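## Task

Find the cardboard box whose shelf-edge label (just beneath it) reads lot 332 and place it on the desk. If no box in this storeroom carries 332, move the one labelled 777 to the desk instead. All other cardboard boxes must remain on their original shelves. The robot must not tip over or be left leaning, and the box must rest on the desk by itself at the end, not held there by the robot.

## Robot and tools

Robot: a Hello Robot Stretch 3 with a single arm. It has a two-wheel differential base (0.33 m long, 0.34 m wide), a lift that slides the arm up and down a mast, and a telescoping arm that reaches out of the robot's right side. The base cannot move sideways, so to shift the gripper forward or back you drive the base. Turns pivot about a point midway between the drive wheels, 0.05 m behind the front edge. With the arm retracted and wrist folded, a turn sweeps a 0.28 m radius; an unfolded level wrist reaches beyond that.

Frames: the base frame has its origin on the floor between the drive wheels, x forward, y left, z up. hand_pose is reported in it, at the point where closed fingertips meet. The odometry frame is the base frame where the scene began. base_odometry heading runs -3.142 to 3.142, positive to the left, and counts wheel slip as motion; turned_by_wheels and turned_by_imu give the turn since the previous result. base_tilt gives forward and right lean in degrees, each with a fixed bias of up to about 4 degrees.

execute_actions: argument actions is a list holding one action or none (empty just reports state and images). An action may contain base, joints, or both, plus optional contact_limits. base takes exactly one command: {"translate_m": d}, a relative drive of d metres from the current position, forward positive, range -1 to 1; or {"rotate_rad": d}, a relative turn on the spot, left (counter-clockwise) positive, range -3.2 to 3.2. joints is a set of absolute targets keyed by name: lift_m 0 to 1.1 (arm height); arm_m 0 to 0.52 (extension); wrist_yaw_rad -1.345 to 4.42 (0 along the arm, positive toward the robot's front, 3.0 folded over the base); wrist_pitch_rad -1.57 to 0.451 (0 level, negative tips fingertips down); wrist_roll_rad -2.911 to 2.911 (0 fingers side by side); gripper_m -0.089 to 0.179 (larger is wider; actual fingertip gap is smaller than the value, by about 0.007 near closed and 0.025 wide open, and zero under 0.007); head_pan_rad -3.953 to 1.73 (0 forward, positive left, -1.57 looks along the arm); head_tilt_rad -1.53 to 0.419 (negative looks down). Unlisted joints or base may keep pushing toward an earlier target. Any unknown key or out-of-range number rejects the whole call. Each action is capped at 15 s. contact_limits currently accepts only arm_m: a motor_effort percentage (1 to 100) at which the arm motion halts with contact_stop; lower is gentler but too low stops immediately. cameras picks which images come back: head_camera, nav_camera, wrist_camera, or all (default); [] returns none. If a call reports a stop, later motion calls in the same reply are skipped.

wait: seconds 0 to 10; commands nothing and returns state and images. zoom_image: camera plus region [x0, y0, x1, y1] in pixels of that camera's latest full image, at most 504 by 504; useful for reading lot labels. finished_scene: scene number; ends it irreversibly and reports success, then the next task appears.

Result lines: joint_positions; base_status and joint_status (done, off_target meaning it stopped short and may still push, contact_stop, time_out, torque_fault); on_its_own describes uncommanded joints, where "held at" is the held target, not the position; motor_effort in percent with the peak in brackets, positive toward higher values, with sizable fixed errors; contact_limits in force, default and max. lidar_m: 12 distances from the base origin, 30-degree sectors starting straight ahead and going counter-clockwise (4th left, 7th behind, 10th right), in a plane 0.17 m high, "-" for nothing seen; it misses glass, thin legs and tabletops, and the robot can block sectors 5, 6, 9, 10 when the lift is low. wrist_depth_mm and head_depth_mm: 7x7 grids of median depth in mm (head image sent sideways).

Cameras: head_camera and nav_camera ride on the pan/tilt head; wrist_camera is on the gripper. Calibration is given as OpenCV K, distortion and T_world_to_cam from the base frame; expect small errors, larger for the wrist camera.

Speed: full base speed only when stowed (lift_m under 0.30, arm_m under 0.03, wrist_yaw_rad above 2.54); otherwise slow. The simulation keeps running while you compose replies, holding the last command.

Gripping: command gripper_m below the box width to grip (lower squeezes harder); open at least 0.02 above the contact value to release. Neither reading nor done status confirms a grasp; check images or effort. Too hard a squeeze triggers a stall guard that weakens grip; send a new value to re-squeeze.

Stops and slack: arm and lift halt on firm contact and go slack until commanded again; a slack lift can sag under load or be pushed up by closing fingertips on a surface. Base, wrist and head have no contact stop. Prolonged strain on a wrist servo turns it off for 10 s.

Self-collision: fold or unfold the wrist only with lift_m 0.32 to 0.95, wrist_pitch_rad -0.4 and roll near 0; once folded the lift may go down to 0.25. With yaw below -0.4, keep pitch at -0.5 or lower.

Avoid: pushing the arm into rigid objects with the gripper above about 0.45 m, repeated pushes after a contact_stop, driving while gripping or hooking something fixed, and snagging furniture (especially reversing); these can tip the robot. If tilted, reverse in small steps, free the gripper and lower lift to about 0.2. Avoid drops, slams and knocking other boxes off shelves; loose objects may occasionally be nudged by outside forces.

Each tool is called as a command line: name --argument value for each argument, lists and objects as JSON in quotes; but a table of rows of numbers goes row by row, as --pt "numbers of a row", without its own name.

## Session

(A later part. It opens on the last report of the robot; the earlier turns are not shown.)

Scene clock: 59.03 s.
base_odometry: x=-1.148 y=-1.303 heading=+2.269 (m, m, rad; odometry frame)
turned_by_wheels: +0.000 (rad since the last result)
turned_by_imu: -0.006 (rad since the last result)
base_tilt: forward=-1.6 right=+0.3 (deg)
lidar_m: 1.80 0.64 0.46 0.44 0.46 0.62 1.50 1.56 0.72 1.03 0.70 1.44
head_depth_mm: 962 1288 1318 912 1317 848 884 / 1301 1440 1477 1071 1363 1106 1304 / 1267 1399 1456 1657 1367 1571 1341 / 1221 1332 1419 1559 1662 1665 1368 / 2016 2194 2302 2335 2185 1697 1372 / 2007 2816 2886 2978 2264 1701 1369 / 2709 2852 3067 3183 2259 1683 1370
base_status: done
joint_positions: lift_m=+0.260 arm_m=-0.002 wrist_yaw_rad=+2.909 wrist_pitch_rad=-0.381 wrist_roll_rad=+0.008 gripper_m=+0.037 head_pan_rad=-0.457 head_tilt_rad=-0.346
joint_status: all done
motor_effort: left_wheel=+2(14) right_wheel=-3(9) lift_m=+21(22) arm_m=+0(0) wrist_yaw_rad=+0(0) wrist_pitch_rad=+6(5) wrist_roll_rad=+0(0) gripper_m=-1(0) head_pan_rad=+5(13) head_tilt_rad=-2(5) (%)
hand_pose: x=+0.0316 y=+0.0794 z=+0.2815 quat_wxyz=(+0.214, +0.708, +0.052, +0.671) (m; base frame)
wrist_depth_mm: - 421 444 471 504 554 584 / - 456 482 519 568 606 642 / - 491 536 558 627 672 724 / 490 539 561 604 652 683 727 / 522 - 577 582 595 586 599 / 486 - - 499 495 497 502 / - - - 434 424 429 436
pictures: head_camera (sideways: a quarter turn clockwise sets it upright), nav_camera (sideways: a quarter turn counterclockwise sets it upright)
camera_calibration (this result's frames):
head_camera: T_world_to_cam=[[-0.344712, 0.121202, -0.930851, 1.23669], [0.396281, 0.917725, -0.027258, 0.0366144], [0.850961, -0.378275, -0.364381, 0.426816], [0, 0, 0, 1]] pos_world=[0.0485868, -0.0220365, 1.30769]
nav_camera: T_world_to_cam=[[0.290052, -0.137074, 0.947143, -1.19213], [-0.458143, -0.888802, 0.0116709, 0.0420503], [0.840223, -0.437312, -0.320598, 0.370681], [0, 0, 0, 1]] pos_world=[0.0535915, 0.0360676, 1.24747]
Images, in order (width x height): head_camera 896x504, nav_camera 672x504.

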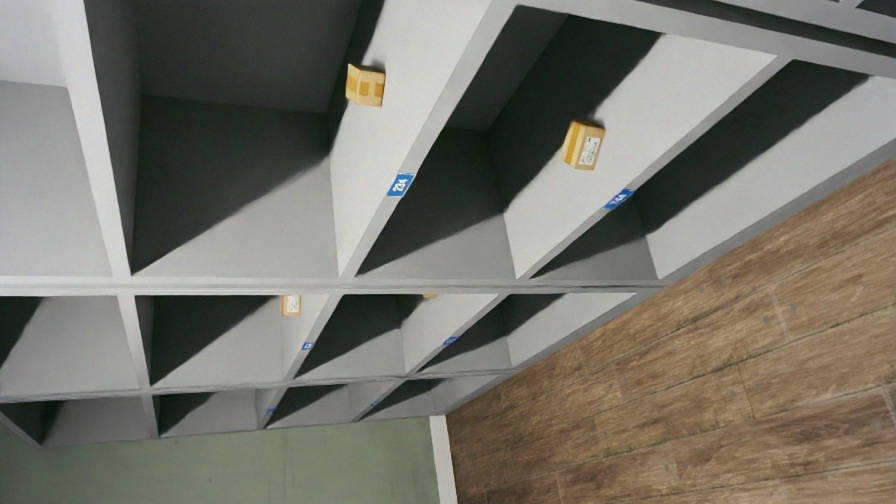

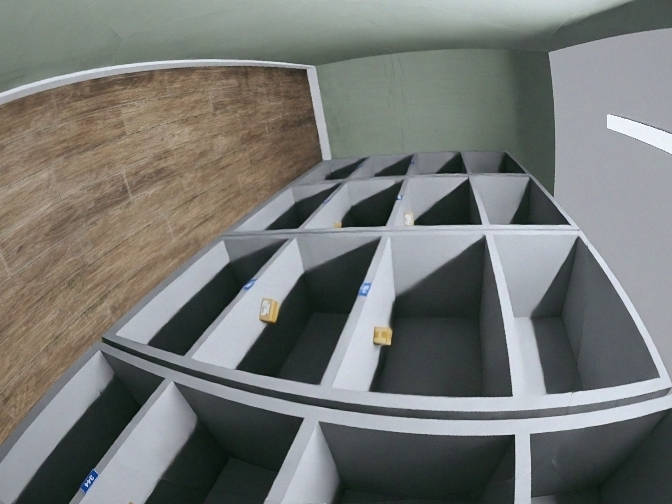

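execute_actions --actions '[{"base": {"translate_m": 1.0}, "joints": {"head_pan_rad": -0.5, "head_tilt_rad": -0.4}}]' --cameras '["head_camera", "nav_camera"]'

Scene clock: 67.03 s.
base_odometry: x=-1.791 y=-0.537 heading=+2.269 (m, m, rad; odometry frame)
turned_by_wheels: +0.000 (rad since the last result)
turned_by_imu: -0.006 (rad since the last result)
base_tilt: forward=-1.6 right=+0.3 (deg)
lidar_m: 1.92 0.67 0.48 0.46 0.47 0.64 1.68 0.80 0.75 1.01 0.65 1.40
head_depth_mm: 810 1225 1208 855 1276 818 867 / 1036 1389 1316 1492 1254 1046 1259 / 1192 1369 1305 1622 1269 1502 1288 / 1157 1288 1357 1529 1674 1588 1332 / 1307 2086 1645 1906 1921 1638 1327 / 1864 2008 2233 2429 2122 1627 1317 / 1862 1980 2144 2314 2111 1627 1316
base_status: done
joint_positions: lift_m=+0.260 arm_m=-0.002 wrist_yaw_rad=+2.909 wrist_pitch_rad=-0.381 wrist_roll_rad=+0.008 gripper_m=+0.037 head_pan_rad=-0.493 head_tilt_rad=-0.395
joint_status: all done
motor_effort: left_wheel=+2(14) right_wheel=-3(8) lift_m=+21(22) arm_m=-1(0) wrist_yaw_rad=+0(0) wrist_pitch_rad=+5(5) wrist_roll_rad=+0(0) gripper_m=+1(0) head_pan_rad=-5(13) head_tilt_rad=-1(7) (%)
hand_pose: x=+0.0316 y=+0.0794 z=+0.2815 quat_wxyz=(+0.214, +0.708, +0.052, +0.671) (m; base frame)
wrist_depth_mm: - 432 458 485 517 576 601 / - 460 492 544 569 626 664 / - 507 534 582 631 692 743 / 514 541 583 626 686 712 722 / 538 - 586 579 594 592 592 / 481 - - 493 494 492 493 / - - - 433 426 437 431
pictures: head_camera (sideways: a quarter turn clockwise sets it upright), nav_camera (sideways: a quarter turn counterclockwise sets it upright)
camera_calibration (this result's frames):
head_camera: T_world_to_cam=[[-0.380222, 0.154974, -0.911819, 1.21207], [0.427722, 0.90357, -0.0247847, 0.033201], [0.820052, -0.399429, -0.409843, 0.486167], [0, 0, 0, 1]] pos_world=[0.0479708, -0.0236492, 1.30526]
nav_camera: T_world_to_cam=[[0.325783, -0.169285, 0.930166, -1.17019], [-0.489114, -0.872129, 0.0125848, 0.0410502], [0.809094, -0.459057, -0.366924, 0.43116], [0, 0, 0, 1]] pos_world=[0.0524561, 0.0356322, 1.24616]
Images, in order (width x height): head_camera 896x504, nav_camera 672x504.

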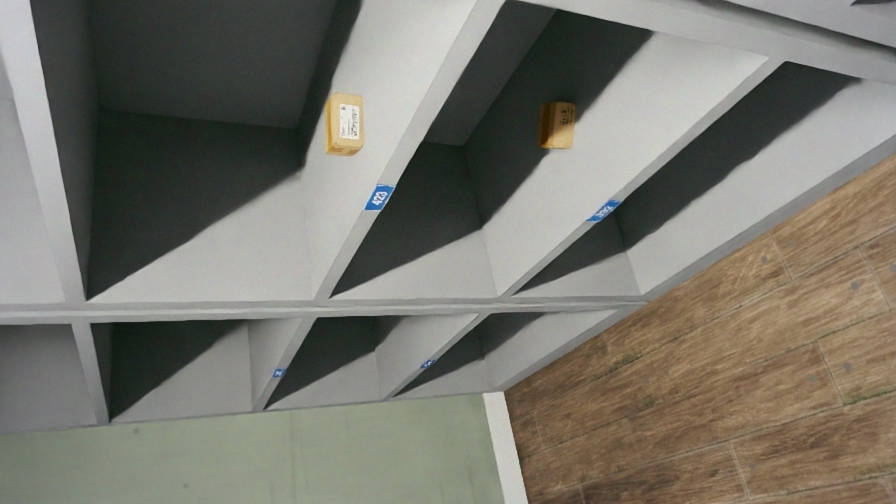

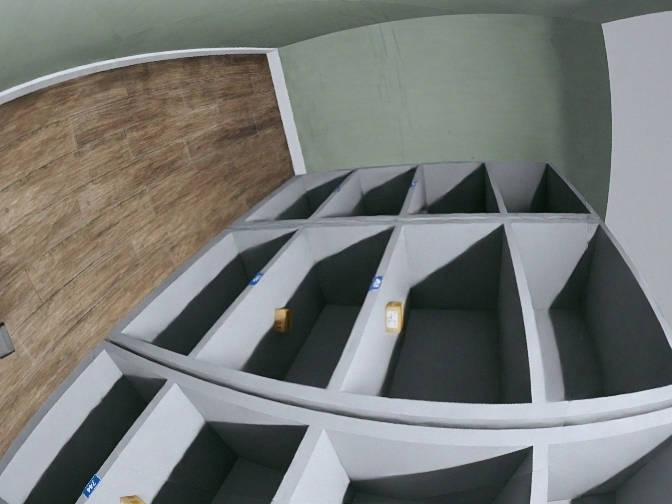

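zoom_image --camera "head_camera" --region '[520, 80, 660, 240]'

Region (520, 80, 660, 240) of head_camera's 896x504 image, scaled by 3.150, with more detail than that image has; it fills the left 441 columns of this view, and the rest is white.

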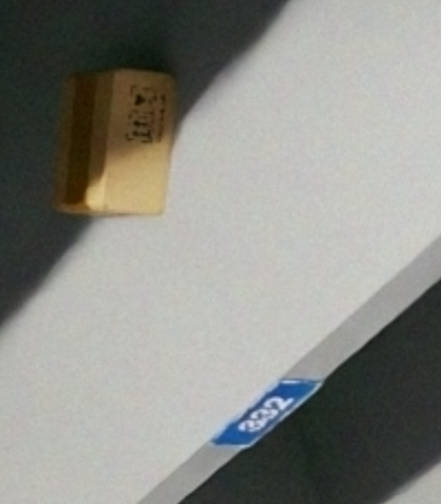

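execute_actions --actions '[{"base": {"translate_m": 1.0}, "joints": {"lift_m": 0.29, "head_pan_rad": -1.57, "head_tilt_rad": -0.75}}]' --cameras '["head_camera", "nav_camera"]'

Scene clock: 100.43 s.
base_odometry: x=-2.434 y=+0.229 heading=+2.269 (m, m, rad; odometry frame)
turned_by_wheels: +0.000 (rad since the last result)
turned_by_imu: -0.006 (rad since the last result)
base_tilt: forward=-1.6 right=+0.3 (deg)
lidar_m: 1.26 0.70 0.50 0.48 0.50 0.67 1.73 0.78 0.79 0.99 0.60 1.33
head_depth_mm: 817 711 595 1062 930 1240 1127 / 822 622 594 1069 933 1243 1127 / 822 712 594 1065 931 1241 1132 / 824 711 593 1069 957 1240 1139 / 826 712 594 1066 953 1235 1128 / 827 714 596 1012 952 1215 1128 / 734 678 597 759 886 1236 1129
base_status: done
joint_positions: lift_m=+0.290 arm_m=-0.002 wrist_yaw_rad=+2.909 wrist_pitch_rad=-0.381 wrist_roll_rad=+0.008 gripper_m=+0.037 head_pan_rad=-1.563 head_tilt_rad=-0.740
joint_status: all done
motor_effort: left_wheel=+2(14) right_wheel=-3(9) lift_m=+36(39) arm_m=+0(0) wrist_yaw_rad=+1(0) wrist_pitch_rad=+5(5) wrist_roll_rad=+0(0) gripper_m=+1(0) head_pan_rad=-4(58) head_tilt_rad=-4(23) (%)
hand_pose: x=+0.0316 y=+0.0793 z=+0.3107 quat_wxyz=(+0.214, +0.708, +0.052, +0.671) (m; base frame)
wrist_depth_mm: - 448 480 513 542 589 642 / - 486 511 551 587 653 719 / - 525 561 611 667 718 805 / 523 570 605 664 705 752 762 / 567 - 630 635 625 638 626 / 525 - - 527 537 549 534 / 474 - - 464 463 467 463
pictures: head_camera (sideways: a quarter turn clockwise sets it upright), nav_camera (sideways: a quarter turn counterclockwise sets it upright)
camera_calibration (this result's frames):
head_camera: T_world_to_cam=[[-0.0487184, 0.692075, -0.72018, 0.960181], [0.997942, 0.063823, -0.00617607, 0.00548928], [0.0416898, -0.718999, -0.69376, 0.860294], [0, 0, 0, 1]] pos_world=[0.0054351, -0.0463173, 1.28837]
nav_camera: T_world_to_cam=[[0.0101014, -0.659808, 0.751367, -0.935105], [-0.999825, 0.00519121, 0.0180004, 0.0371221], [-0.0157773, -0.751417, -0.65964, 0.817042], [0, 0, 0, 1]] pos_world=[0.0594522, -0.00324356, 1.24089]
Images, in order (width x height): head_camera 896x504, nav_camera 672x504.

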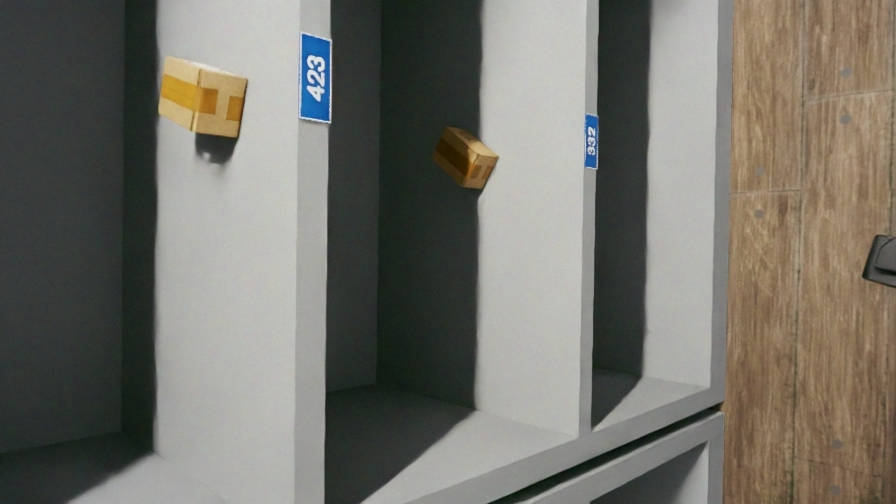

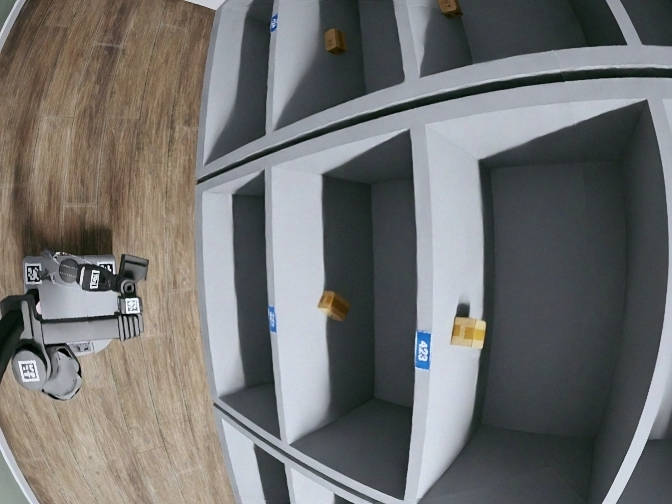

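zoom_image --camera "head_camera" --region '[410, 100, 610, 210]'

Region (410, 100, 610, 210) of head_camera's 896x504 image, scaled by 2.520, with more detail than that image has; it fills the top 277 rows of this view, and the rest is white.

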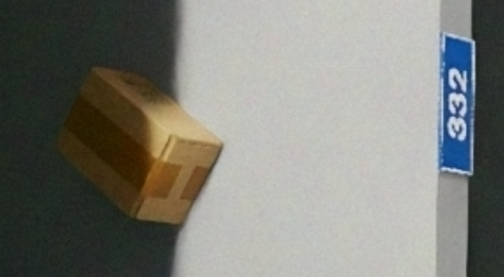

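execute_actions --actions '[{"joints": {"lift_m": 0.63, "wrist_yaw_rad": -0.35, "wrist_pitch_rad": -0.4}}]' --cameras '["head_camera", "wrist_camera"]'

Scene clock: 120.53 s.
base_odometry: x=-2.434 y=+0.229 heading=+2.269 (m, m, rad; odometry frame)
turned_by_wheels: +0.000 (rad since the last result)
turned_by_imu: +0.001 (rad since the last result)
base_tilt: forward=-1.6 right=+0.3 (deg)
lidar_m: 1.27 0.70 0.50 0.48 0.50 0.67 1.72 0.78 0.79 0.99 0.60 1.32
head_depth_mm: 817 712 594 1063 929 1239 1151 / 823 623 595 1070 927 1235 1192 / 822 712 595 1066 930 1256 - / 824 711 595 1068 957 1238 1151 / 825 711 595 1066 957 1240 1132 / 828 713 593 1016 948 1219 1129 / 735 678 594 761 880 1243 1124
base_status: not commanded
joint_positions: lift_m=+0.630 arm_m=-0.002 wrist_yaw_rad=-0.348 wrist_pitch_rad=-0.415 wrist_roll_rad=+0.008 gripper_m=+0.037 head_pan_rad=-1.563 head_tilt_rad=-0.740
joint_status: all done
motor_effort: left_wheel=+2(2) right_wheel=-3(3) lift_m=+37(38) arm_m=+0(0) wrist_yaw_rad=-4(1) wrist_pitch_rad=+5(5) wrist_roll_rad=+0(0) gripper_m=+0(0) head_pan_rad=-4(4) head_tilt_rad=-4(3) (%)
hand_pose: x=-0.0981 y=-0.3546 z=+0.6429 quat_wxyz=(+0.654, +0.023, -0.709, -0.264) (m; base frame)
wrist_depth_mm: 587 640 683 755 789 565 461 / 607 640 569 652 665 585 491 / 468 474 485 482 487 502 557 / 378 381 383 403 770 645 - / 325 341 368 983 876 693 - / 712 818 800 837 866 812 940 / 689 713 717 749 781 848 842
pictures: head_camera (sideways: a quarter turn clockwise sets it upright), wrist_camera
camera_calibration (this result's frames):
head_camera: T_world_to_cam=[[-0.0487186, 0.692077, -0.720177, 0.960178], [0.997942, 0.0638232, -0.00617586, 0.00548902], [0.0416898, -0.718996, -0.693763, 0.860297], [0, 0, 0, 1]] pos_world=[0.00543511, -0.0463173, 1.28837]
wrist_camera: T_world_to_cam=[[-0.931739, 0.362814, 0.0150851, 0.0170141], [0.206186, 0.562788, -0.800473, 0.759418], [-0.298913, -0.742722, -0.599179, 0.252846], [0, 0, 0, 1]] pos_world=[-0.0651501, -0.24577, 0.759137]
Images, in order (width x height): head_camera 896x504, wrist_camera 644x364.

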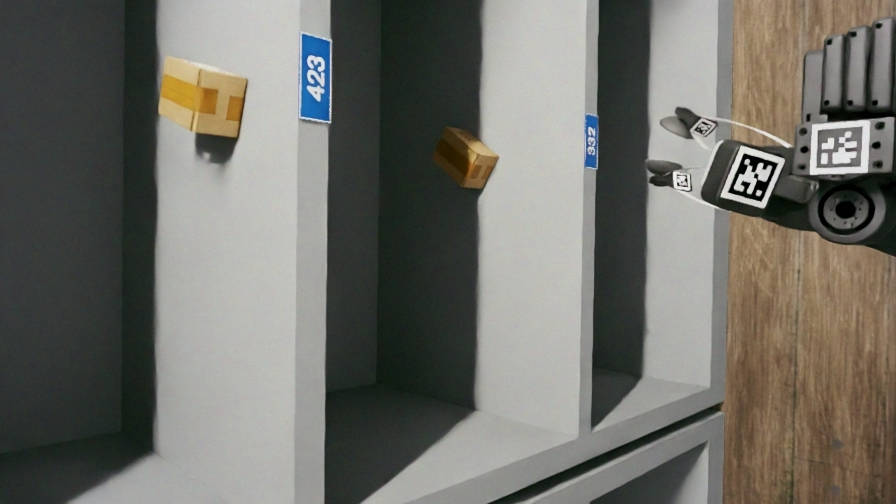

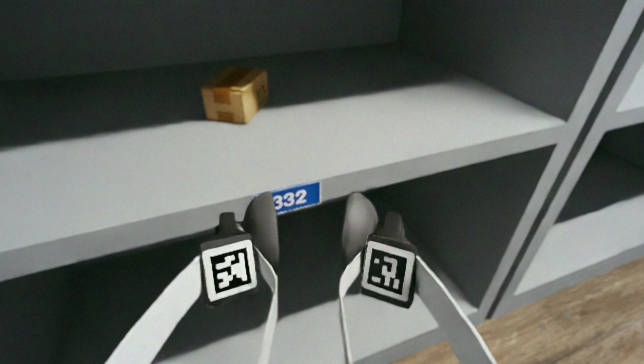

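zoom_image --camera "wrist_camera" --region '[180, 50, 340, 220]'

Region (180, 50, 340, 220) of wrist_camera's 644x364 image, scaled by 2.965; it fills the left 474 columns of this view, and the rest is white.

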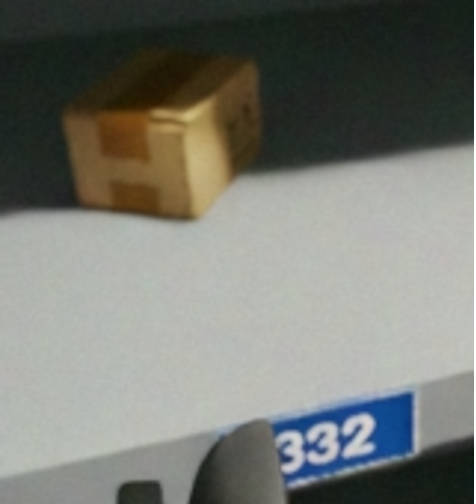

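execute_actions --actions '[{"joints": {"lift_m": 0.655, "arm_m": 0.40, "wrist_yaw_rad": -0.5, "wrist_pitch_rad": -0.55, "gripper_m": 0.16}}]' --cameras '["head_camera", "wrist_camera"]'

Scene clock: 140.33 s.
base_odometry: x=-2.434 y=+0.229 heading=+2.269 (m, m, rad; odometry frame)
turned_by_wheels: +0.000 (rad since the last result)
turned_by_imu: +0.001 (rad since the last result)
base_tilt: forward=-1.6 right=+0.4 (deg)
lidar_m: 1.27 0.70 0.50 0.48 0.50 0.67 1.72 0.78 0.79 0.99 0.60 1.33
head_depth_mm: 819 712 593 1065 928 1235 1132 / 821 621 594 1098 931 1233 1122 / 821 710 594 - 927 1238 1134 / 826 712 594 1067 956 1242 1133 / 827 711 592 1067 957 1241 1120 / 827 710 593 1015 948 1220 1124 / 736 677 594 760 880 1242 1125
base_status: not commanded
joint_positions: lift_m=+0.655 arm_m=+0.400 wrist_yaw_rad=-0.499 wrist_pitch_rad=-0.563 wrist_roll_rad=+0.008 gripper_m=+0.160 head_pan_rad=-1.563 head_tilt_rad=-0.741
joint_status: all done
motor_effort: left_wheel=+2(2) right_wheel=-3(3) lift_m=+37(39) arm_m=+3(4) wrist_yaw_rad=-2(6) wrist_pitch_rad=+4(4) wrist_roll_rad=+0(0) gripper_m=+1(83) head_pan_rad=-5(5) head_tilt_rad=-4(4) (%)
hand_pose: x=-0.1190 y=-0.7236 z=+0.6361 quat_wxyz=(+0.607, +0.022, -0.709, -0.358) (m; base frame)
wrist_depth_mm: 281 311 354 401 486 497 402 / 301 337 384 444 482 474 420 / 328 365 391 393 401 397 396 / 326 331 336 335 339 341 343 / 292 290 283 235 292 303 298 / - 255 249 208 260 254 265 / 225 229 220 190 232 234 232
pictures: head_camera (sideways: a quarter turn clockwise sets it upright), wrist_camera
camera_calibration (this result's frames):
head_camera: T_world_to_cam=[[-0.0487007, 0.69229, -0.719974, 0.959913], [0.997944, 0.0637969, -0.0061594, 0.00546756], [0.041668, -0.718794, -0.693974, 0.860571], [0, 0, 0, 1]] pos_world=[0.00543377, -0.0463133, 1.28836]
wrist_camera: T_world_to_cam=[[-0.867713, 0.496723, 0.0184324, 0.23389], [0.341817, 0.623214, -0.703395, 0.964083], [-0.36088, -0.604045, -0.71056, 0.132337], [0, 0, 0, 1]] pos_world=[-0.078833, -0.637071, 0.767853]
Images, in order (width x height): head_camera 896x504, wrist_camera 644x364.

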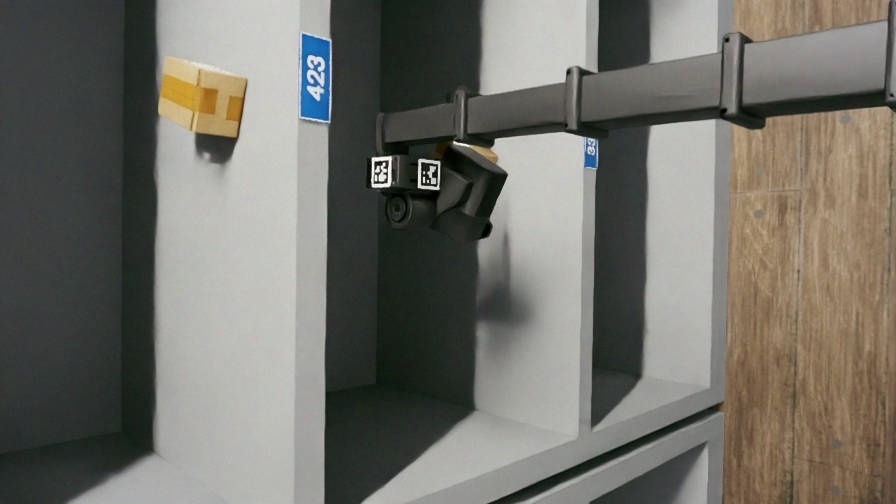

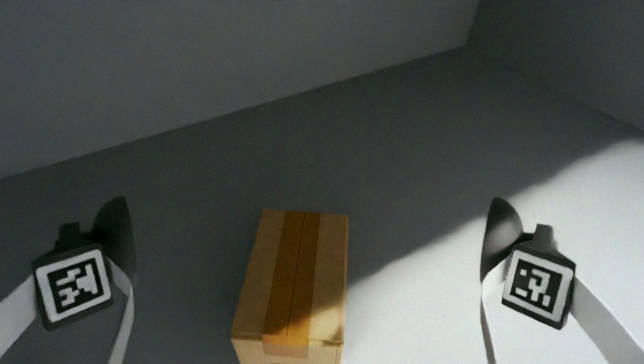

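execute_actions --actions '[{"joints": {"lift_m": 0.576, "arm_m": 0.42}}]' --cameras '["head_camera", "wrist_camera"]'

Scene clock: 150.90 s.
base_odometry: x=-2.434 y=+0.229 heading=+2.269 (m, m, rad; odometry frame)
turned_by_wheels: +0.000 (rad since the last result)
turned_by_imu: +0.001 (rad since the last result)
base_tilt: forward=-1.6 right=+0.3 (deg)
lidar_m: 1.26 0.70 0.51 0.48 0.50 0.67 1.72 0.78 0.79 0.99 0.60 1.32
head_depth_mm: 818 711 594 1066 930 1242 1125 / 822 623 594 1102 931 - - / 822 709 595 1147 934 1242 1126 / 823 708 594 1082 956 1242 1125 / 826 711 594 1064 954 1241 1130 / 825 709 594 1019 947 1210 1132 / 735 677 594 762 884 1242 1124
base_status: not commanded
joint_positions: lift_m=+0.576 arm_m=+0.420 wrist_yaw_rad=-0.499 wrist_pitch_rad=-0.563 wrist_roll_rad=+0.008 gripper_m=+0.160 head_pan_rad=-1.563 head_tilt_rad=-0.741
joint_status: all done
motor_effort: left_wheel=+2(2) right_wheel=-3(3) lift_m=+21(32) arm_m=+3(3) wrist_yaw_rad=-2(1) wrist_pitch_rad=+4(4) wrist_roll_rad=+0(0) gripper_m=+1(0) head_pan_rad=-4(5) head_tilt_rad=-3(4) (%)
hand_pose: x=-0.1190 y=-0.7436 z=+0.5579 quat_wxyz=(+0.607, +0.022, -0.709, -0.359) (m; base frame)
wrist_depth_mm: 268 294 332 374 411 409 392 / 282 301 316 319 321 325 325 / 257 258 257 261 266 263 267 / 218 220 213 152 223 227 227 / 196 191 139 131 194 200 197 / - 169 119 116 168 169 176 / 150 153 147 129 152 155 156
pictures: head_camera (sideways: a quarter turn clockwise sets it upright), wrist_camera
camera_calibration (this result's frames):
head_camera: T_world_to_cam=[[-0.0487008, 0.69229, -0.719974, 0.959913], [0.997944, 0.063797, -0.00615939, 0.00546756], [0.0416681, -0.718794, -0.693974, 0.860572], [0, 0, 0, 1]] pos_world=[0.00543378, -0.0463133, 1.28836]
wrist_camera: T_world_to_cam=[[-0.867715, 0.49672, 0.0184364, 0.245264], [0.34188, 0.623329, -0.703263, 0.921498], [-0.360817, -0.603929, -0.710691, 0.0648291], [0, 0, 0, 1]] pos_world=[-0.0788308, -0.657072, 0.689607]
Images, in order (width x height): head_camera 896x504, wrist_camera 644x364.

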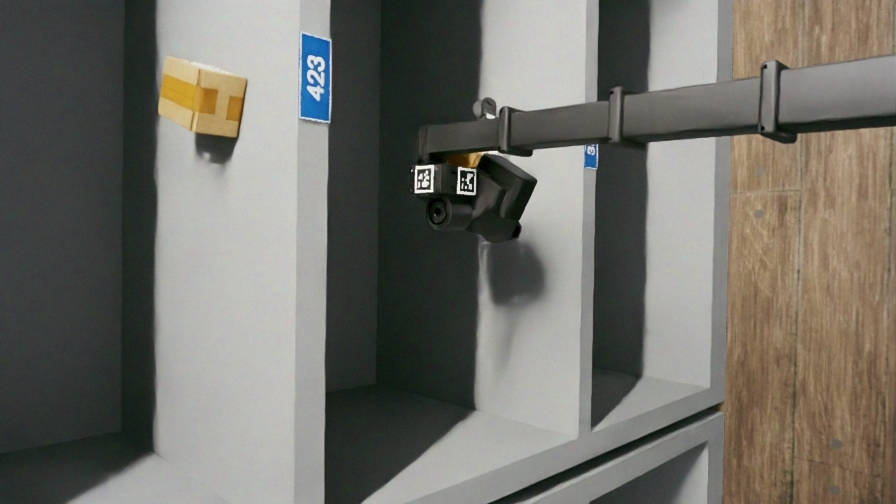

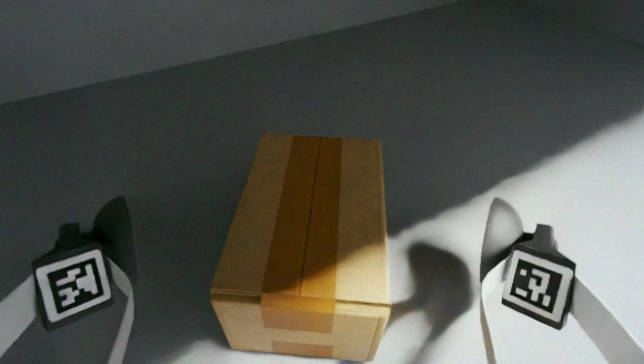

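execute_actions --actions '[{"joints": {"gripper_m": 0.025}}]' --cameras '["wrist_camera"]'

Scene clock: 154.70 s.
base_odometry: x=-2.434 y=+0.229 heading=+2.269 (m, m, rad; odometry frame)
turned_by_wheels: +0.000 (rad since the last result)
turned_by_imu: +0.001 (rad since the last result)
base_tilt: forward=-1.6 right=+0.3 (deg)
lidar_m: 1.27 0.71 0.50 0.48 0.50 0.67 1.72 0.78 0.79 0.99 0.60 1.33
head_depth_mm: 820 711 594 1070 932 1245 1125 / 821 621 595 1103 929 - - / 822 711 593 1147 935 1239 1129 / 827 711 592 1083 955 1235 1135 / 827 711 593 1065 953 1244 1133 / 829 712 595 1016 948 1214 1130 / 736 680 594 758 881 1243 1134
base_status: not commanded
joint_positions: lift_m=+0.576 arm_m=+0.420 wrist_yaw_rad=-0.498 wrist_pitch_rad=-0.561 wrist_roll_rad=+0.008 gripper_m=+0.026 head_pan_rad=-1.563 head_tilt_rad=-0.741
joint_status: all done
motor_effort: left_wheel=+4(4) right_wheel=-6(7) lift_m=+21(21) arm_m=+3(3) wrist_yaw_rad=-2(2) wrist_pitch_rad=+3(4) wrist_roll_rad=+0(0) gripper_m=-21(95) head_pan_rad=-4(5) head_tilt_rad=-4(4) (%)
hand_pose: x=-0.1191 y=-0.7439 z=+0.5584 quat_wxyz=(+0.607, +0.021, -0.709, -0.358) (m; base frame)
wrist_depth_mm: 265 293 331 372 410 413 393 / 286 301 319 322 323 324 325 / 259 257 264 265 266 268 269 / 221 221 216 153 225 227 228 / 192 193 131 132 134 199 198 / 170 174 119 117 123 176 176 / - 154 148 132 152 156 156
pictures: wrist_camera
camera_calibration (this result's frames):
wrist_camera: T_world_to_cam=[[-0.867699, 0.496751, 0.0183784, 0.245323], [0.341094, 0.621886, -0.704921, 0.921852], [-0.361599, -0.60539, -0.709048, 0.0628125], [0, 0, 0, 1]] pos_world=[-0.0788583, -0.657125, 0.689861]
Images, in order (width x height): wrist_camera 644x364.

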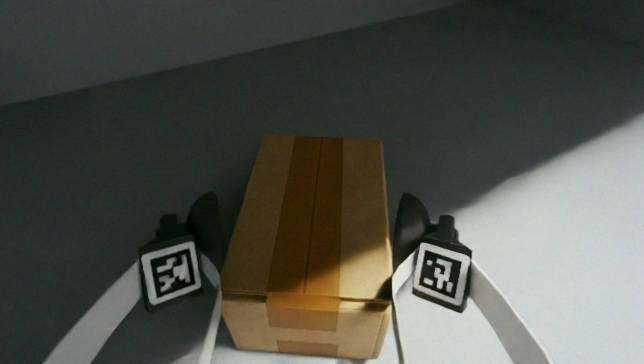

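execute_actions --actions '[{"joints": {"gripper_m": -0.005}}]' --cameras '[]'

execute_actions --actions '[{"joints": {"lift_m": 0.62}}]' --cameras '["wrist_camera"]'

Scene clock: 156.90 s.
base_odometry: x=-2.434 y=+0.229 heading=+2.269 (m, m, rad; odometry frame)
turned_by_wheels: +0.000 (rad since the last result)
turned_by_imu: +0.001 (rad since the last result)
base_tilt: forward=-1.6 right=+0.3 (deg)
lidar_m: 1.26 0.70 0.51 0.48 0.50 0.67 1.73 0.78 0.79 0.99 0.60 1.32
head_depth_mm: 817 711 593 1067 932 1240 1130 / 821 621 594 1096 932 - - / 825 710 594 1154 932 1241 1127 / 828 709 594 1086 955 1245 1130 / 828 711 594 1066 955 1246 1131 / 829 711 594 1012 951 1218 1125 / 733 679 594 759 884 1244 1128
base_status: not commanded
joint_positions: lift_m=+0.576 arm_m=+0.420 wrist_yaw_rad=-0.497 wrist_pitch_rad=-0.555 wrist_roll_rad=+0.008 gripper_m=-0.003 head_pan_rad=-1.563 head_tilt_rad=-0.741
joint_status: all done
motor_effort: left_wheel=+6(6) right_wheel=-10(9) lift_m=+21(21) arm_m=+3(3) wrist_yaw_rad=-4(4) wrist_pitch_rad=+2(3) wrist_roll_rad=+0(0) gripper_m=-31(100) head_pan_rad=-5(5) head_tilt_rad=-3(4) (%)
hand_pose: x=-0.1193 y=-0.7449 z=+0.5596 quat_wxyz=(+0.609, +0.019, -0.709, -0.355) (m; base frame)
wrist_depth_mm: 265 291 331 377 417 422 391 / 284 305 323 326 330 334 335 / 264 264 267 268 270 272 272 / 224 222 220 153 227 230 231 / 195 195 134 133 138 199 200 / 172 176 121 117 122 176 176 / 158 155 149 132 157 158 158
pictures: none
No camera images: the call's "cameras" was empty. Leave "cameras" out to get every camera's image.

Scene clock: 158.13 s.
base_odometry: x=-2.434 y=+0.229 heading=+2.269 (m, m, rad; odometry frame)
turned_by_wheels: +0.000 (rad since the last result)
turned_by_imu: +0.000 (rad since the last result)
base_tilt: forward=-1.6 right=+0.3 (deg)
lidar_m: 1.27 0.70 0.50 0.48 0.50 0.67 1.72 0.78 0.79 0.99 0.60 1.32
head_depth_mm: 819 710 592 1065 930 1243 1122 / 821 622 593 1067 946 - 1109 / 822 712 594 - 930 1244 1130 / 825 709 592 1062 957 1245 1128 / 829 708 592 1063 956 1243 1131 / 829 711 595 1013 952 1218 1130 / 736 678 594 761 881 1248 1127
base_status: not commanded
joint_positions: lift_m=+0.620 arm_m=+0.420 wrist_yaw_rad=-0.497 wrist_pitch_rad=-0.570 wrist_roll_rad=+0.008 gripper_m=+0.003 head_pan_rad=-1.563 head_tilt_rad=-0.741
joint_status: all done
on_its_own: gripper_m is held at +0.002, not at your -0.005, by its stall guard, which is still easing
motor_effort: left_wheel=+3(6) right_wheel=-4(10) lift_m=+38(37) arm_m=+3(3) wrist_yaw_rad=-2(7) wrist_pitch_rad=+7(7) wrist_roll_rad=+0(0) gripper_m=-25(30) head_pan_rad=-4(4) head_tilt_rad=-3(4) (%)
hand_pose: x=-0.1183 y=-0.7428 z=+0.5997 quat_wxyz=(+0.606, +0.024, -0.709, -0.360) (m; base frame)
wrist_depth_mm: 265 292 331 384 454 481 402 / 288 320 364 397 397 406 390 / 305 325 326 327 337 336 336 / 275 278 279 184 281 288 284 / 240 242 152 144 249 248 251 / 214 220 123 119 128 221 220 / 198 194 134 124 193 198 199
pictures: wrist_camera
camera_calibration (this result's frames):
wrist_camera: T_world_to_cam=[[-0.868286, 0.495716, 0.0185824, 0.243787], [0.343528, 0.627895, -0.698381, 0.950798], [-0.357867, -0.600011, -0.715484, 0.101427], [0, 0, 0, 1]] pos_world=[-0.0786512, -0.656994, 0.732059]
Images, in order (width x height): wrist_camera 644x364.

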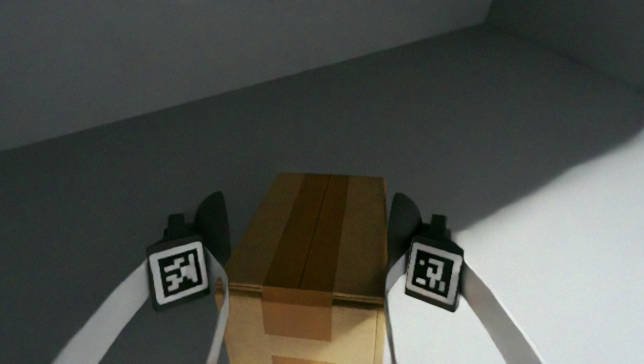

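execute_actions --actions '[{"joints": {"lift_m": 0.58}}]' --cameras '["wrist_camera"]'

Scene clock: 160.90 s.
base_odometry: x=-2.434 y=+0.229 heading=+2.269 (m, m, rad; odometry frame)
turned_by_wheels: +0.000 (rad since the last result)
turned_by_imu: +0.001 (rad since the last result)
base_tilt: forward=-1.5 right=+0.3 (deg)
lidar_m: 1.26 0.71 0.51 0.48 0.50 0.67 1.73 0.78 0.79 0.99 0.60 1.32
head_depth_mm: 820 710 594 1064 928 1243 1128 / 820 622 594 1095 930 - - / 820 710 595 1179 931 1242 1127 / 824 712 594 1084 956 1236 1129 / 829 712 595 1065 956 1238 1128 / 829 711 593 1017 952 1221 1132 / 735 680 594 757 883 1251 1126
base_status: not commanded
joint_positions: lift_m=+0.580 arm_m=+0.420 wrist_yaw_rad=-0.498 wrist_pitch_rad=-0.563 wrist_roll_rad=+0.008 gripper_m=+0.016 head_pan_rad=-1.563 head_tilt_rad=-0.741
joint_status: all done
on_its_own: gripper_m is held at +0.015, not at your -0.005, by its stall guard, which is still easing
motor_effort: left_wheel=+3(3) right_wheel=-4(4) lift_m=+19(33) arm_m=+3(3) wrist_yaw_rad=-3(4) wrist_pitch_rad=+4(6) wrist_roll_rad=+0(0) gripper_m=-21(24) head_pan_rad=-4(4) head_tilt_rad=-4(4) (%)
hand_pose: x=-0.1189 y=-0.7438 z=+0.5621 quat_wxyz=(+0.607, +0.022, -0.709, -0.358) (m; base frame)
wrist_depth_mm: 265 291 330 373 417 421 388 / 284 308 324 328 329 336 334 / 264 266 267 270 271 273 277 / 226 226 228 155 224 232 233 / 197 198 138 135 137 202 202 / 174 179 123 119 124 179 179 / 160 157 152 135 156 161 161
pictures: wrist_camera
camera_calibration (this result's frames):
wrist_camera: T_world_to_cam=[[-0.868103, 0.496042, 0.0184185, 0.24482], [0.341172, 0.6232, -0.703722, 0.924635], [-0.360554, -0.604619, -0.710237, 0.0670223], [0, 0, 0, 1]] pos_world=[-0.0787654, -0.65715, 0.693778]
Images, in order (width x height): wrist_camera 644x364.

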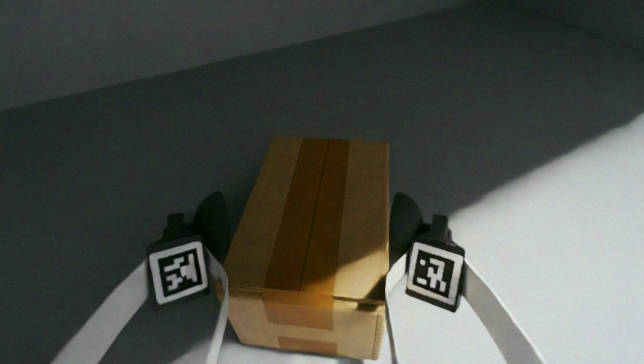

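execute_actions --actions '[{"joints": {"gripper_m": 0.15}}]' --cameras '[]'

execute_actions --actions '[{"base": {"translate_m": -0.028}, "joints": {"lift_m": 0.665}}]' --cameras '[]'

execute_actions --actions '[{"joints": {"arm_m": 0.494, "wrist_pitch_rad": -0.94, "wrist_yaw_rad": -0.62}}]' --cameras '["head_camera", "wrist_camera"]'

Scene clock: 191.97 s.
base_odometry: x=-2.434 y=+0.229 heading=+2.269 (m, m, rad; odometry frame)
turned_by_wheels: +0.000 (rad since the last result)
turned_by_imu: +0.001 (rad since the last result)
base_tilt: forward=-1.6 right=+0.3 (deg)
lidar_m: 1.26 0.71 0.50 0.48 0.50 0.67 1.73 0.78 0.79 0.99 0.60 1.32
head_depth_mm: 818 712 594 1061 934 1240 1129 / 817 621 594 1095 930 - - / 823 710 593 1163 929 1240 1126 / 822 710 594 1084 958 1246 1129 / 827 710 593 1063 954 1245 1127 / 827 711 594 1015 951 1211 1128 / 735 678 594 760 883 1246 1129
base_status: not commanded
joint_positions: lift_m=+0.580 arm_m=+0.420 wrist_yaw_rad=-0.498 wrist_pitch_rad=-0.563 wrist_roll_rad=+0.008 gripper_m=+0.150 head_pan_rad=-1.563 head_tilt_rad=-0.741
joint_status: all done
motor_effort: left_wheel=+2(3) right_wheel=-4(5) lift_m=+21(21) arm_m=+3(3) wrist_yaw_rad=-3(4) wrist_pitch_rad=+4(4) wrist_roll_rad=+0(0) gripper_m=+1(84) head_pan_rad=-4(5) head_tilt_rad=-4(4) (%)
hand_pose: x=-0.1189 y=-0.7437 z=+0.5620 quat_wxyz=(+0.607, +0.022, -0.709, -0.358) (m; base frame)
wrist_depth_mm: 265 290 329 374 422 420 392 / 287 305 321 325 331 331 335 / 263 267 268 268 269 271 275 / 224 227 226 157 223 231 231 / 198 197 194 137 196 207 202 / - 173 126 121 173 - 179 / 155 157 153 136 156 159 161
pictures: none
No camera images: the call's "cameras" was empty. Leave "cameras" out to get every camera's image.

Scene clock: 193.57 s.
base_odometry: x=-2.416 y=+0.207 heading=+2.269 (m, m, rad; odometry frame)
turned_by_wheels: +0.000 (rad since the last result)
turned_by_imu: +0.001 (rad since the last result)
base_tilt: forward=-1.5 right=+0.4 (deg)
lidar_m: 1.29 0.70 0.50 0.48 0.50 0.66 1.72 0.78 0.76 0.99 0.61 1.35
head_depth_mm: 819 711 594 1064 932 1240 1147 / 822 622 593 1096 - 1234 1106 / 823 710 572 991 929 1240 1124 / 828 711 592 1063 957 1247 1127 / 827 711 594 1066 951 1242 1129 / 828 712 594 1038 954 1239 1128 / 798 709 593 832 907 1215 1122
base_status: done
joint_positions: lift_m=+0.665 arm_m=+0.420 wrist_yaw_rad=-0.498 wrist_pitch_rad=-0.563 wrist_roll_rad=+0.008 gripper_m=+0.150 head_pan_rad=-1.563 head_tilt_rad=-0.741
joint_status: all done
motor_effort: left_wheel=+2(3) right_wheel=-3(11) lift_m=+37(38) arm_m=+3(3) wrist_yaw_rad=-2(2) wrist_pitch_rad=+4(4) wrist_roll_rad=+0(0) gripper_m=+1(1) head_pan_rad=-4(4) head_tilt_rad=-5(4) (%)
hand_pose: x=-0.1189 y=-0.7437 z=+0.6461 quat_wxyz=(+0.607, +0.022, -0.709, -0.358) (m; base frame)
wrist_depth_mm: 265 293 330 380 455 469 375 / 286 317 366 423 479 476 397 / 313 349 398 416 410 419 403 / 328 342 348 349 350 361 357 / 299 303 302 304 304 313 309 / - 266 257 219 272 - 275 / 234 236 195 200 242 242 245
pictures: none
No camera images: the call's "cameras" was empty. Leave "cameras" out to get every camera's image.

Scene clock: 195.30 s.
base_odometry: x=-2.416 y=+0.207 heading=+2.269 (m, m, rad; odometry frame)
turned_by_wheels: +0.000 (rad since the last result)
turned_by_imu: +0.000 (rad since the last result)
base_tilt: forward=-1.6 right=+0.3 (deg)
lidar_m: 1.29 0.70 0.50 0.48 0.50 0.67 1.72 0.78 0.76 0.99 0.61 1.35
head_depth_mm: 820 711 595 1066 929 1247 1152 / 820 623 570 1083 - 1245 1106 / 825 710 570 982 931 1239 1125 / 826 709 594 1035 956 1242 1135 / 824 712 593 1065 950 1247 1126 / 830 711 594 1039 959 1242 1128 / 800 711 593 834 907 1220 1128
base_status: not commanded
joint_positions: lift_m=+0.665 arm_m=+0.494 wrist_yaw_rad=-0.618 wrist_pitch_rad=-0.946 wrist_roll_rad=+0.008 gripper_m=+0.150 head_pan_rad=-1.563 head_tilt_rad=-0.741
joint_status: all done
motor_effort: left_wheel=+2(2) right_wheel=-2(2) lift_m=+37(37) arm_m=+3(3) wrist_yaw_rad=-3(5) wrist_pitch_rad=+2(5) wrist_roll_rad=+0(0) gripper_m=+0(1) head_pan_rad=-4(5) head_tilt_rad=-3(3) (%)
hand_pose: x=-0.0970 y=-0.7448 z=+0.5814 quat_wxyz=(+0.499, +0.114, -0.699, -0.499) (m; base frame)
wrist_depth_mm: 263 274 278 282 283 282 286 / 255 254 261 260 261 262 267 / 238 239 241 241 244 246 247 / 222 224 223 171 227 228 233 / 211 212 210 162 214 217 216 / - 199 200 153 202 - 204 / 186 189 188 147 192 193 194
pictures: head_camera (sideways: a quarter turn clockwise sets it upright), wrist_camera
camera_calibration (this result's frames):
head_camera: T_world_to_cam=[[-0.0487008, 0.692297, -0.719967, 0.959903], [0.997944, 0.063797, -0.00615882, 0.00546682], [0.041668, -0.718787, -0.693981, 0.860581], [0, 0, 0, 1]] pos_world=[0.00543377, -0.0463132, 1.28836]
wrist_camera: T_world_to_cam=[[-0.807157, 0.589801, 0.0251559, 0.335741], [0.536213, 0.750312, -0.386661, 0.860591], [-0.246928, -0.298607, -0.921879, 0.449946], [0, 0, 0, 1]] pos_world=[-0.0793608, -0.709375, 0.739107]
Images, in order (width x height): head_camera 896x504, wrist_camera 644x364.

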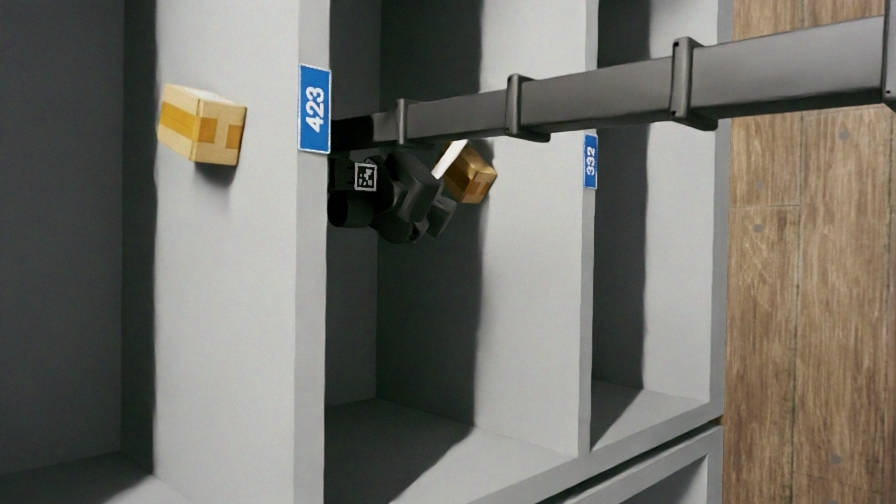

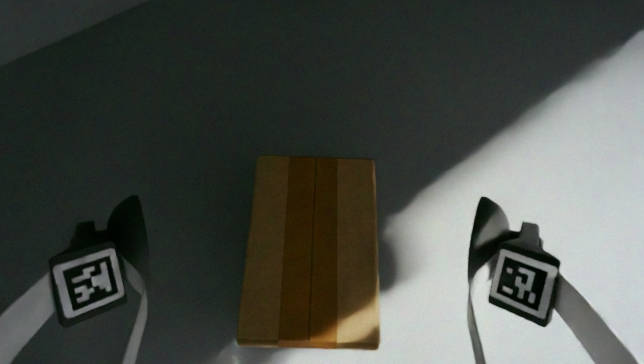

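execute_actions --actions '[{"joints": {"lift_m": 0.639, "gripper_m": 0.11}}]' --cameras '[]'

execute_actions --actions '[{"joints": {"gripper_m": 0.02}}]' --cameras '["wrist_camera"]'

Scene clock: 200.67 s.
base_odometry: x=-2.416 y=+0.207 heading=+2.269 (m, m, rad; odometry frame)
turned_by_wheels: +0.000 (rad since the last result)
turned_by_imu: +0.001 (rad since the last result)
base_tilt: forward=-1.6 right=+0.3 (deg)
lidar_m: 1.29 0.70 0.51 0.48 0.50 0.67 1.72 0.78 0.76 0.99 0.61 1.35
head_depth_mm: 823 711 595 1072 930 1244 1151 / 822 623 593 1082 918 - 1132 / 822 712 572 980 930 1244 1128 / 823 711 594 1040 955 1241 1129 / 827 711 594 1064 958 1251 1127 / 828 710 594 1036 954 1245 1125 / 801 712 594 836 907 1222 1125
base_status: not commanded
joint_positions: lift_m=+0.639 arm_m=+0.494 wrist_yaw_rad=-0.618 wrist_pitch_rad=-0.947 wrist_roll_rad=+0.008 gripper_m=+0.110 head_pan_rad=-1.563 head_tilt_rad=-0.741
joint_status: all done
motor_effort: left_wheel=+2(2) right_wheel=-2(2) lift_m=+21(32) arm_m=+3(3) wrist_yaw_rad=-4(3) wrist_pitch_rad=+2(2) wrist_roll_rad=+0(0) gripper_m=+0(81) head_pan_rad=-4(4) head_tilt_rad=-4(3) (%)
hand_pose: x=-0.0970 y=-0.7447 z=+0.5561 quat_wxyz=(+0.499, +0.114, -0.699, -0.499) (m; base frame)
wrist_depth_mm: 239 244 246 247 247 248 250 / 224 225 226 227 230 232 231 / 208 211 211 212 214 216 217 / 195 197 194 144 200 200 203 / 185 188 160 135 184 189 191 / 175 - 129 128 173 181 179 / - 166 163 122 166 168 171
pictures: none
No camera images: the call's "cameras" was empty. Leave "cameras" out to get every camera's image.

Scene clock: 202.07 s.
base_odometry: x=-2.416 y=+0.207 heading=+2.269 (m, m, rad; odometry frame)
turned_by_wheels: +0.000 (rad since the last result)
turned_by_imu: +0.000 (rad since the last result)
base_tilt: forward=-1.6 right=+0.3 (deg)
lidar_m: 1.29 0.71 0.50 0.48 0.50 0.66 1.72 0.78 0.76 0.99 0.61 1.35
head_depth_mm: 821 711 595 1073 933 1243 1153 / 821 623 594 1078 919 - 1136 / 824 710 572 978 932 1234 1127 / 823 711 593 1040 956 1242 1127 / 828 712 593 1067 956 1240 1123 / 827 710 594 1036 955 1240 1128 / 801 711 594 834 912 1214 1128
base_status: not commanded
joint_positions: lift_m=+0.639 arm_m=+0.494 wrist_yaw_rad=-0.618 wrist_pitch_rad=-0.949 wrist_roll_rad=+0.008 gripper_m=+0.021 head_pan_rad=-1.563 head_tilt_rad=-0.741
joint_status: all done
motor_effort: left_wheel=+1(2) right_wheel=-2(2) lift_m=+21(21) arm_m=+3(3) wrist_yaw_rad=-3(2) wrist_pitch_rad=+3(3) wrist_roll_rad=+0(0) gripper_m=-16(93) head_pan_rad=-3(5) head_tilt_rad=-4(4) (%)
hand_pose: x=-0.0968 y=-0.7443 z=+0.5558 quat_wxyz=(+0.498, +0.114, -0.699, -0.500) (m; base frame)
wrist_depth_mm: 240 241 243 243 248 248 250 / 222 225 225 227 228 231 230 / 207 209 210 213 213 214 216 / 195 195 193 143 200 201 202 / 185 185 134 134 186 188 189 / 174 176 127 128 129 178 179 / 167 166 163 122 166 170 169
pictures: wrist_camera
camera_calibration (this result's frames):
wrist_camera: T_world_to_cam=[[-0.806859, 0.590206, 0.0251868, 0.336617], [0.537185, 0.750779, -0.384399, 0.849392], [-0.245785, -0.296626, -0.922823, 0.428705], [0, 0, 0, 1]] pos_world=[-0.0793092, -0.709214, 0.713646]
Images, in order (width x height): wrist_camera 644x364.

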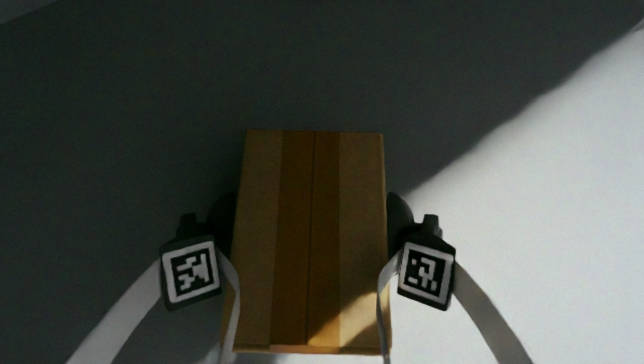

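execute_actions --actions '[{"joints": {"gripper_m": 0.01, "lift_m": 0.675}}]' --cameras '["wrist_camera"]'

Scene clock: 204.33 s.
base_odometry: x=-2.416 y=+0.207 heading=+2.269 (m, m, rad; odometry frame)
turned_by_wheels: +0.000 (rad since the last result)
turned_by_imu: +0.000 (rad since the last result)
base_tilt: forward=-1.6 right=+0.3 (deg)
lidar_m: 1.29 0.71 0.50 0.48 0.50 0.66 1.72 0.78 0.76 0.99 0.61 1.35
head_depth_mm: 818 711 593 1066 930 1247 - / 821 623 570 1081 - 1244 1130 / 820 711 571 982 930 1246 1127 / 824 711 594 1033 954 1239 1127 / 830 710 593 1064 954 1243 1122 / 824 711 593 1035 958 1245 1126 / 799 712 594 835 908 1214 1123
base_status: not commanded
joint_positions: lift_m=+0.675 arm_m=+0.494 wrist_yaw_rad=-0.618 wrist_pitch_rad=-0.952 wrist_roll_rad=+0.008 gripper_m=+0.011 head_pan_rad=-1.563 head_tilt_rad=-0.741
joint_status: all done
motor_effort: left_wheel=+2(2) right_wheel=-2(2) lift_m=+38(40) arm_m=+3(3) wrist_yaw_rad=-2(2) wrist_pitch_rad=+4(3) wrist_roll_rad=+0(0) gripper_m=-20(63) head_pan_rad=-4(5) head_tilt_rad=-3(4) (%)
hand_pose: x=-0.0964 y=-0.7437 z=+0.5906 quat_wxyz=(+0.497, +0.116, -0.699, -0.501) (m; base frame)
wrist_depth_mm: 263 281 289 290 293 297 300 / 269 266 270 271 273 274 275 / 250 250 252 253 254 255 259 / 234 236 229 142 238 238 240 / 219 219 134 134 180 225 227 / 207 208 127 127 130 213 213 / 197 197 195 122 199 201 203
pictures: wrist_camera
camera_calibration (this result's frames):
wrist_camera: T_world_to_cam=[[-0.806903, 0.590145, 0.0252277, 0.335658], [0.537847, 0.751711, -0.381643, 0.861291], [-0.244189, -0.29438, -0.923965, 0.463586], [0, 0, 0, 1]] pos_world=[-0.0791975, -0.709058, 0.748575]
Images, in order (width x height): wrist_camera 644x364.

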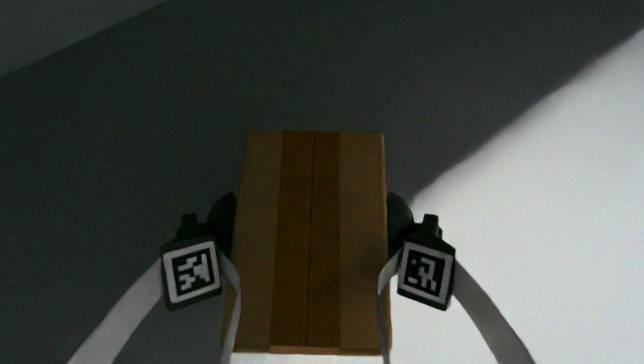

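execute_actions --actions '[{"joints": {"arm_m": 0.24, "wrist_yaw_rad": 0.5, "wrist_pitch_rad": -0.4, "head_pan_rad": -1.3, "head_tilt_rad": -1.0}}]' --cameras '["head_camera", "wrist_camera"]'

Scene clock: 227.63 s.
base_odometry: x=-2.416 y=+0.207 heading=+2.269 (m, m, rad; odometry frame)
turned_by_wheels: +0.000 (rad since the last result)
turned_by_imu: +0.001 (rad since the last result)
base_tilt: forward=-1.5 right=+0.3 (deg)
lidar_m: 1.29 0.70 0.50 0.48 0.50 0.67 1.73 0.78 0.76 0.99 0.62 1.35
head_depth_mm: 523 1029 1005 1323 1272 - - / 525 1062 1020 1354 1283 1190 - / 525 1070 933 1328 1304 1209 - / 530 1073 986 1357 1314 1192 - / 546 818 934 1172 1335 1199 1088 / 546 663 837 1384 1330 1202 1090 / 551 710 1014 1417 1334 1203 1092
base_status: not commanded
joint_positions: lift_m=+0.675 arm_m=+0.240 wrist_yaw_rad=+0.499 wrist_pitch_rad=-0.428 wrist_roll_rad=+0.008 gripper_m=+0.011 head_pan_rad=-1.307 head_tilt_rad=-0.987
joint_status: all done
motor_effort: left_wheel=+2(2) right_wheel=-2(2) lift_m=+37(38) arm_m=-3(2) wrist_yaw_rad=+1(4) wrist_pitch_rad=+9(9) wrist_roll_rad=+0(0) gripper_m=-19(20) head_pan_rad=+5(32) head_tilt_rad=-4(21) (%)
hand_pose: x=+0.0853 y=-0.5812 z=+0.6850 quat_wxyz=(+0.704, +0.316, -0.635, +0.024) (m; base frame)
wrist_depth_mm: 253 302 409 526 479 434 396 / 262 317 429 572 526 462 413 / 271 337 429 549 542 505 450 / 282 355 417 143 457 456 452 / 289 353 135 135 253 382 379 / 305 327 127 127 130 323 328 / 721 283 269 122 278 286 290
pictures: head_camera (sideways: a quarter turn clockwise sets it upright), wrist_camera
camera_calibration (this result's frames):
head_camera: T_world_to_cam=[[-0.262996, 0.806913, -0.52889, 0.712248], [0.949239, 0.314461, 0.00774557, -0.0123378], [0.172565, -0.500006, -0.848655, 1.0609], [0, 0, 0, 1]] pos_world=[0.015955, -0.0403849, 1.27714]
wrist_camera: T_world_to_cam=[[-0.888971, -0.457705, 0.0153947, -0.211335], [-0.289884, 0.536362, -0.792643, 0.904372], [0.35454, -0.709099, -0.609492, 0.135482], [0, 0, 0, 1]] pos_world=[0.0262586, -0.48573, 0.802672]
Images, in order (width x height): head_camera 896x504, wrist_camera 644x364.

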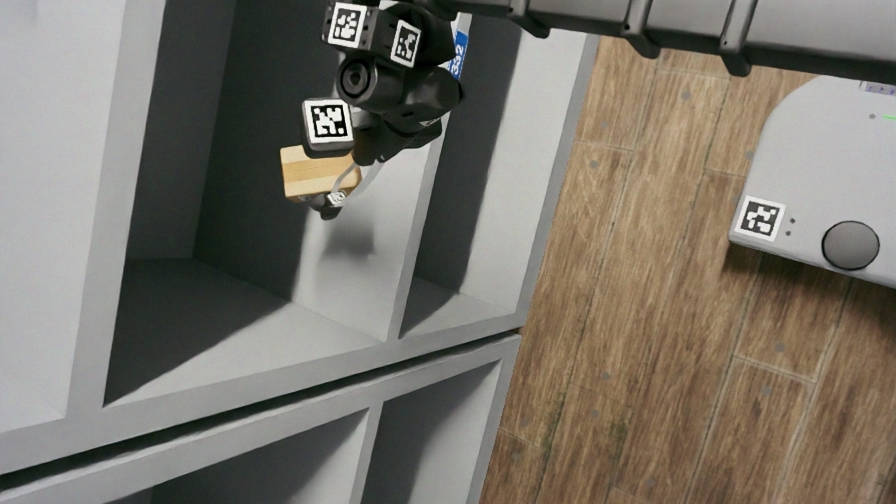

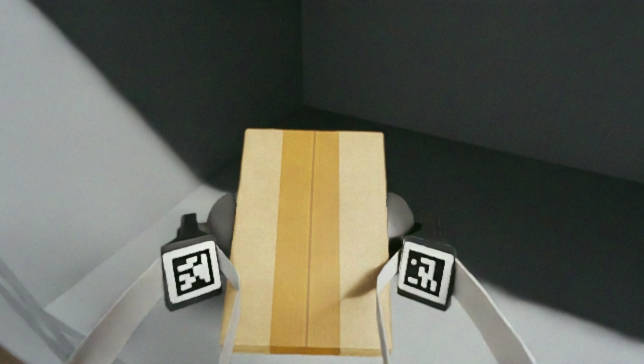

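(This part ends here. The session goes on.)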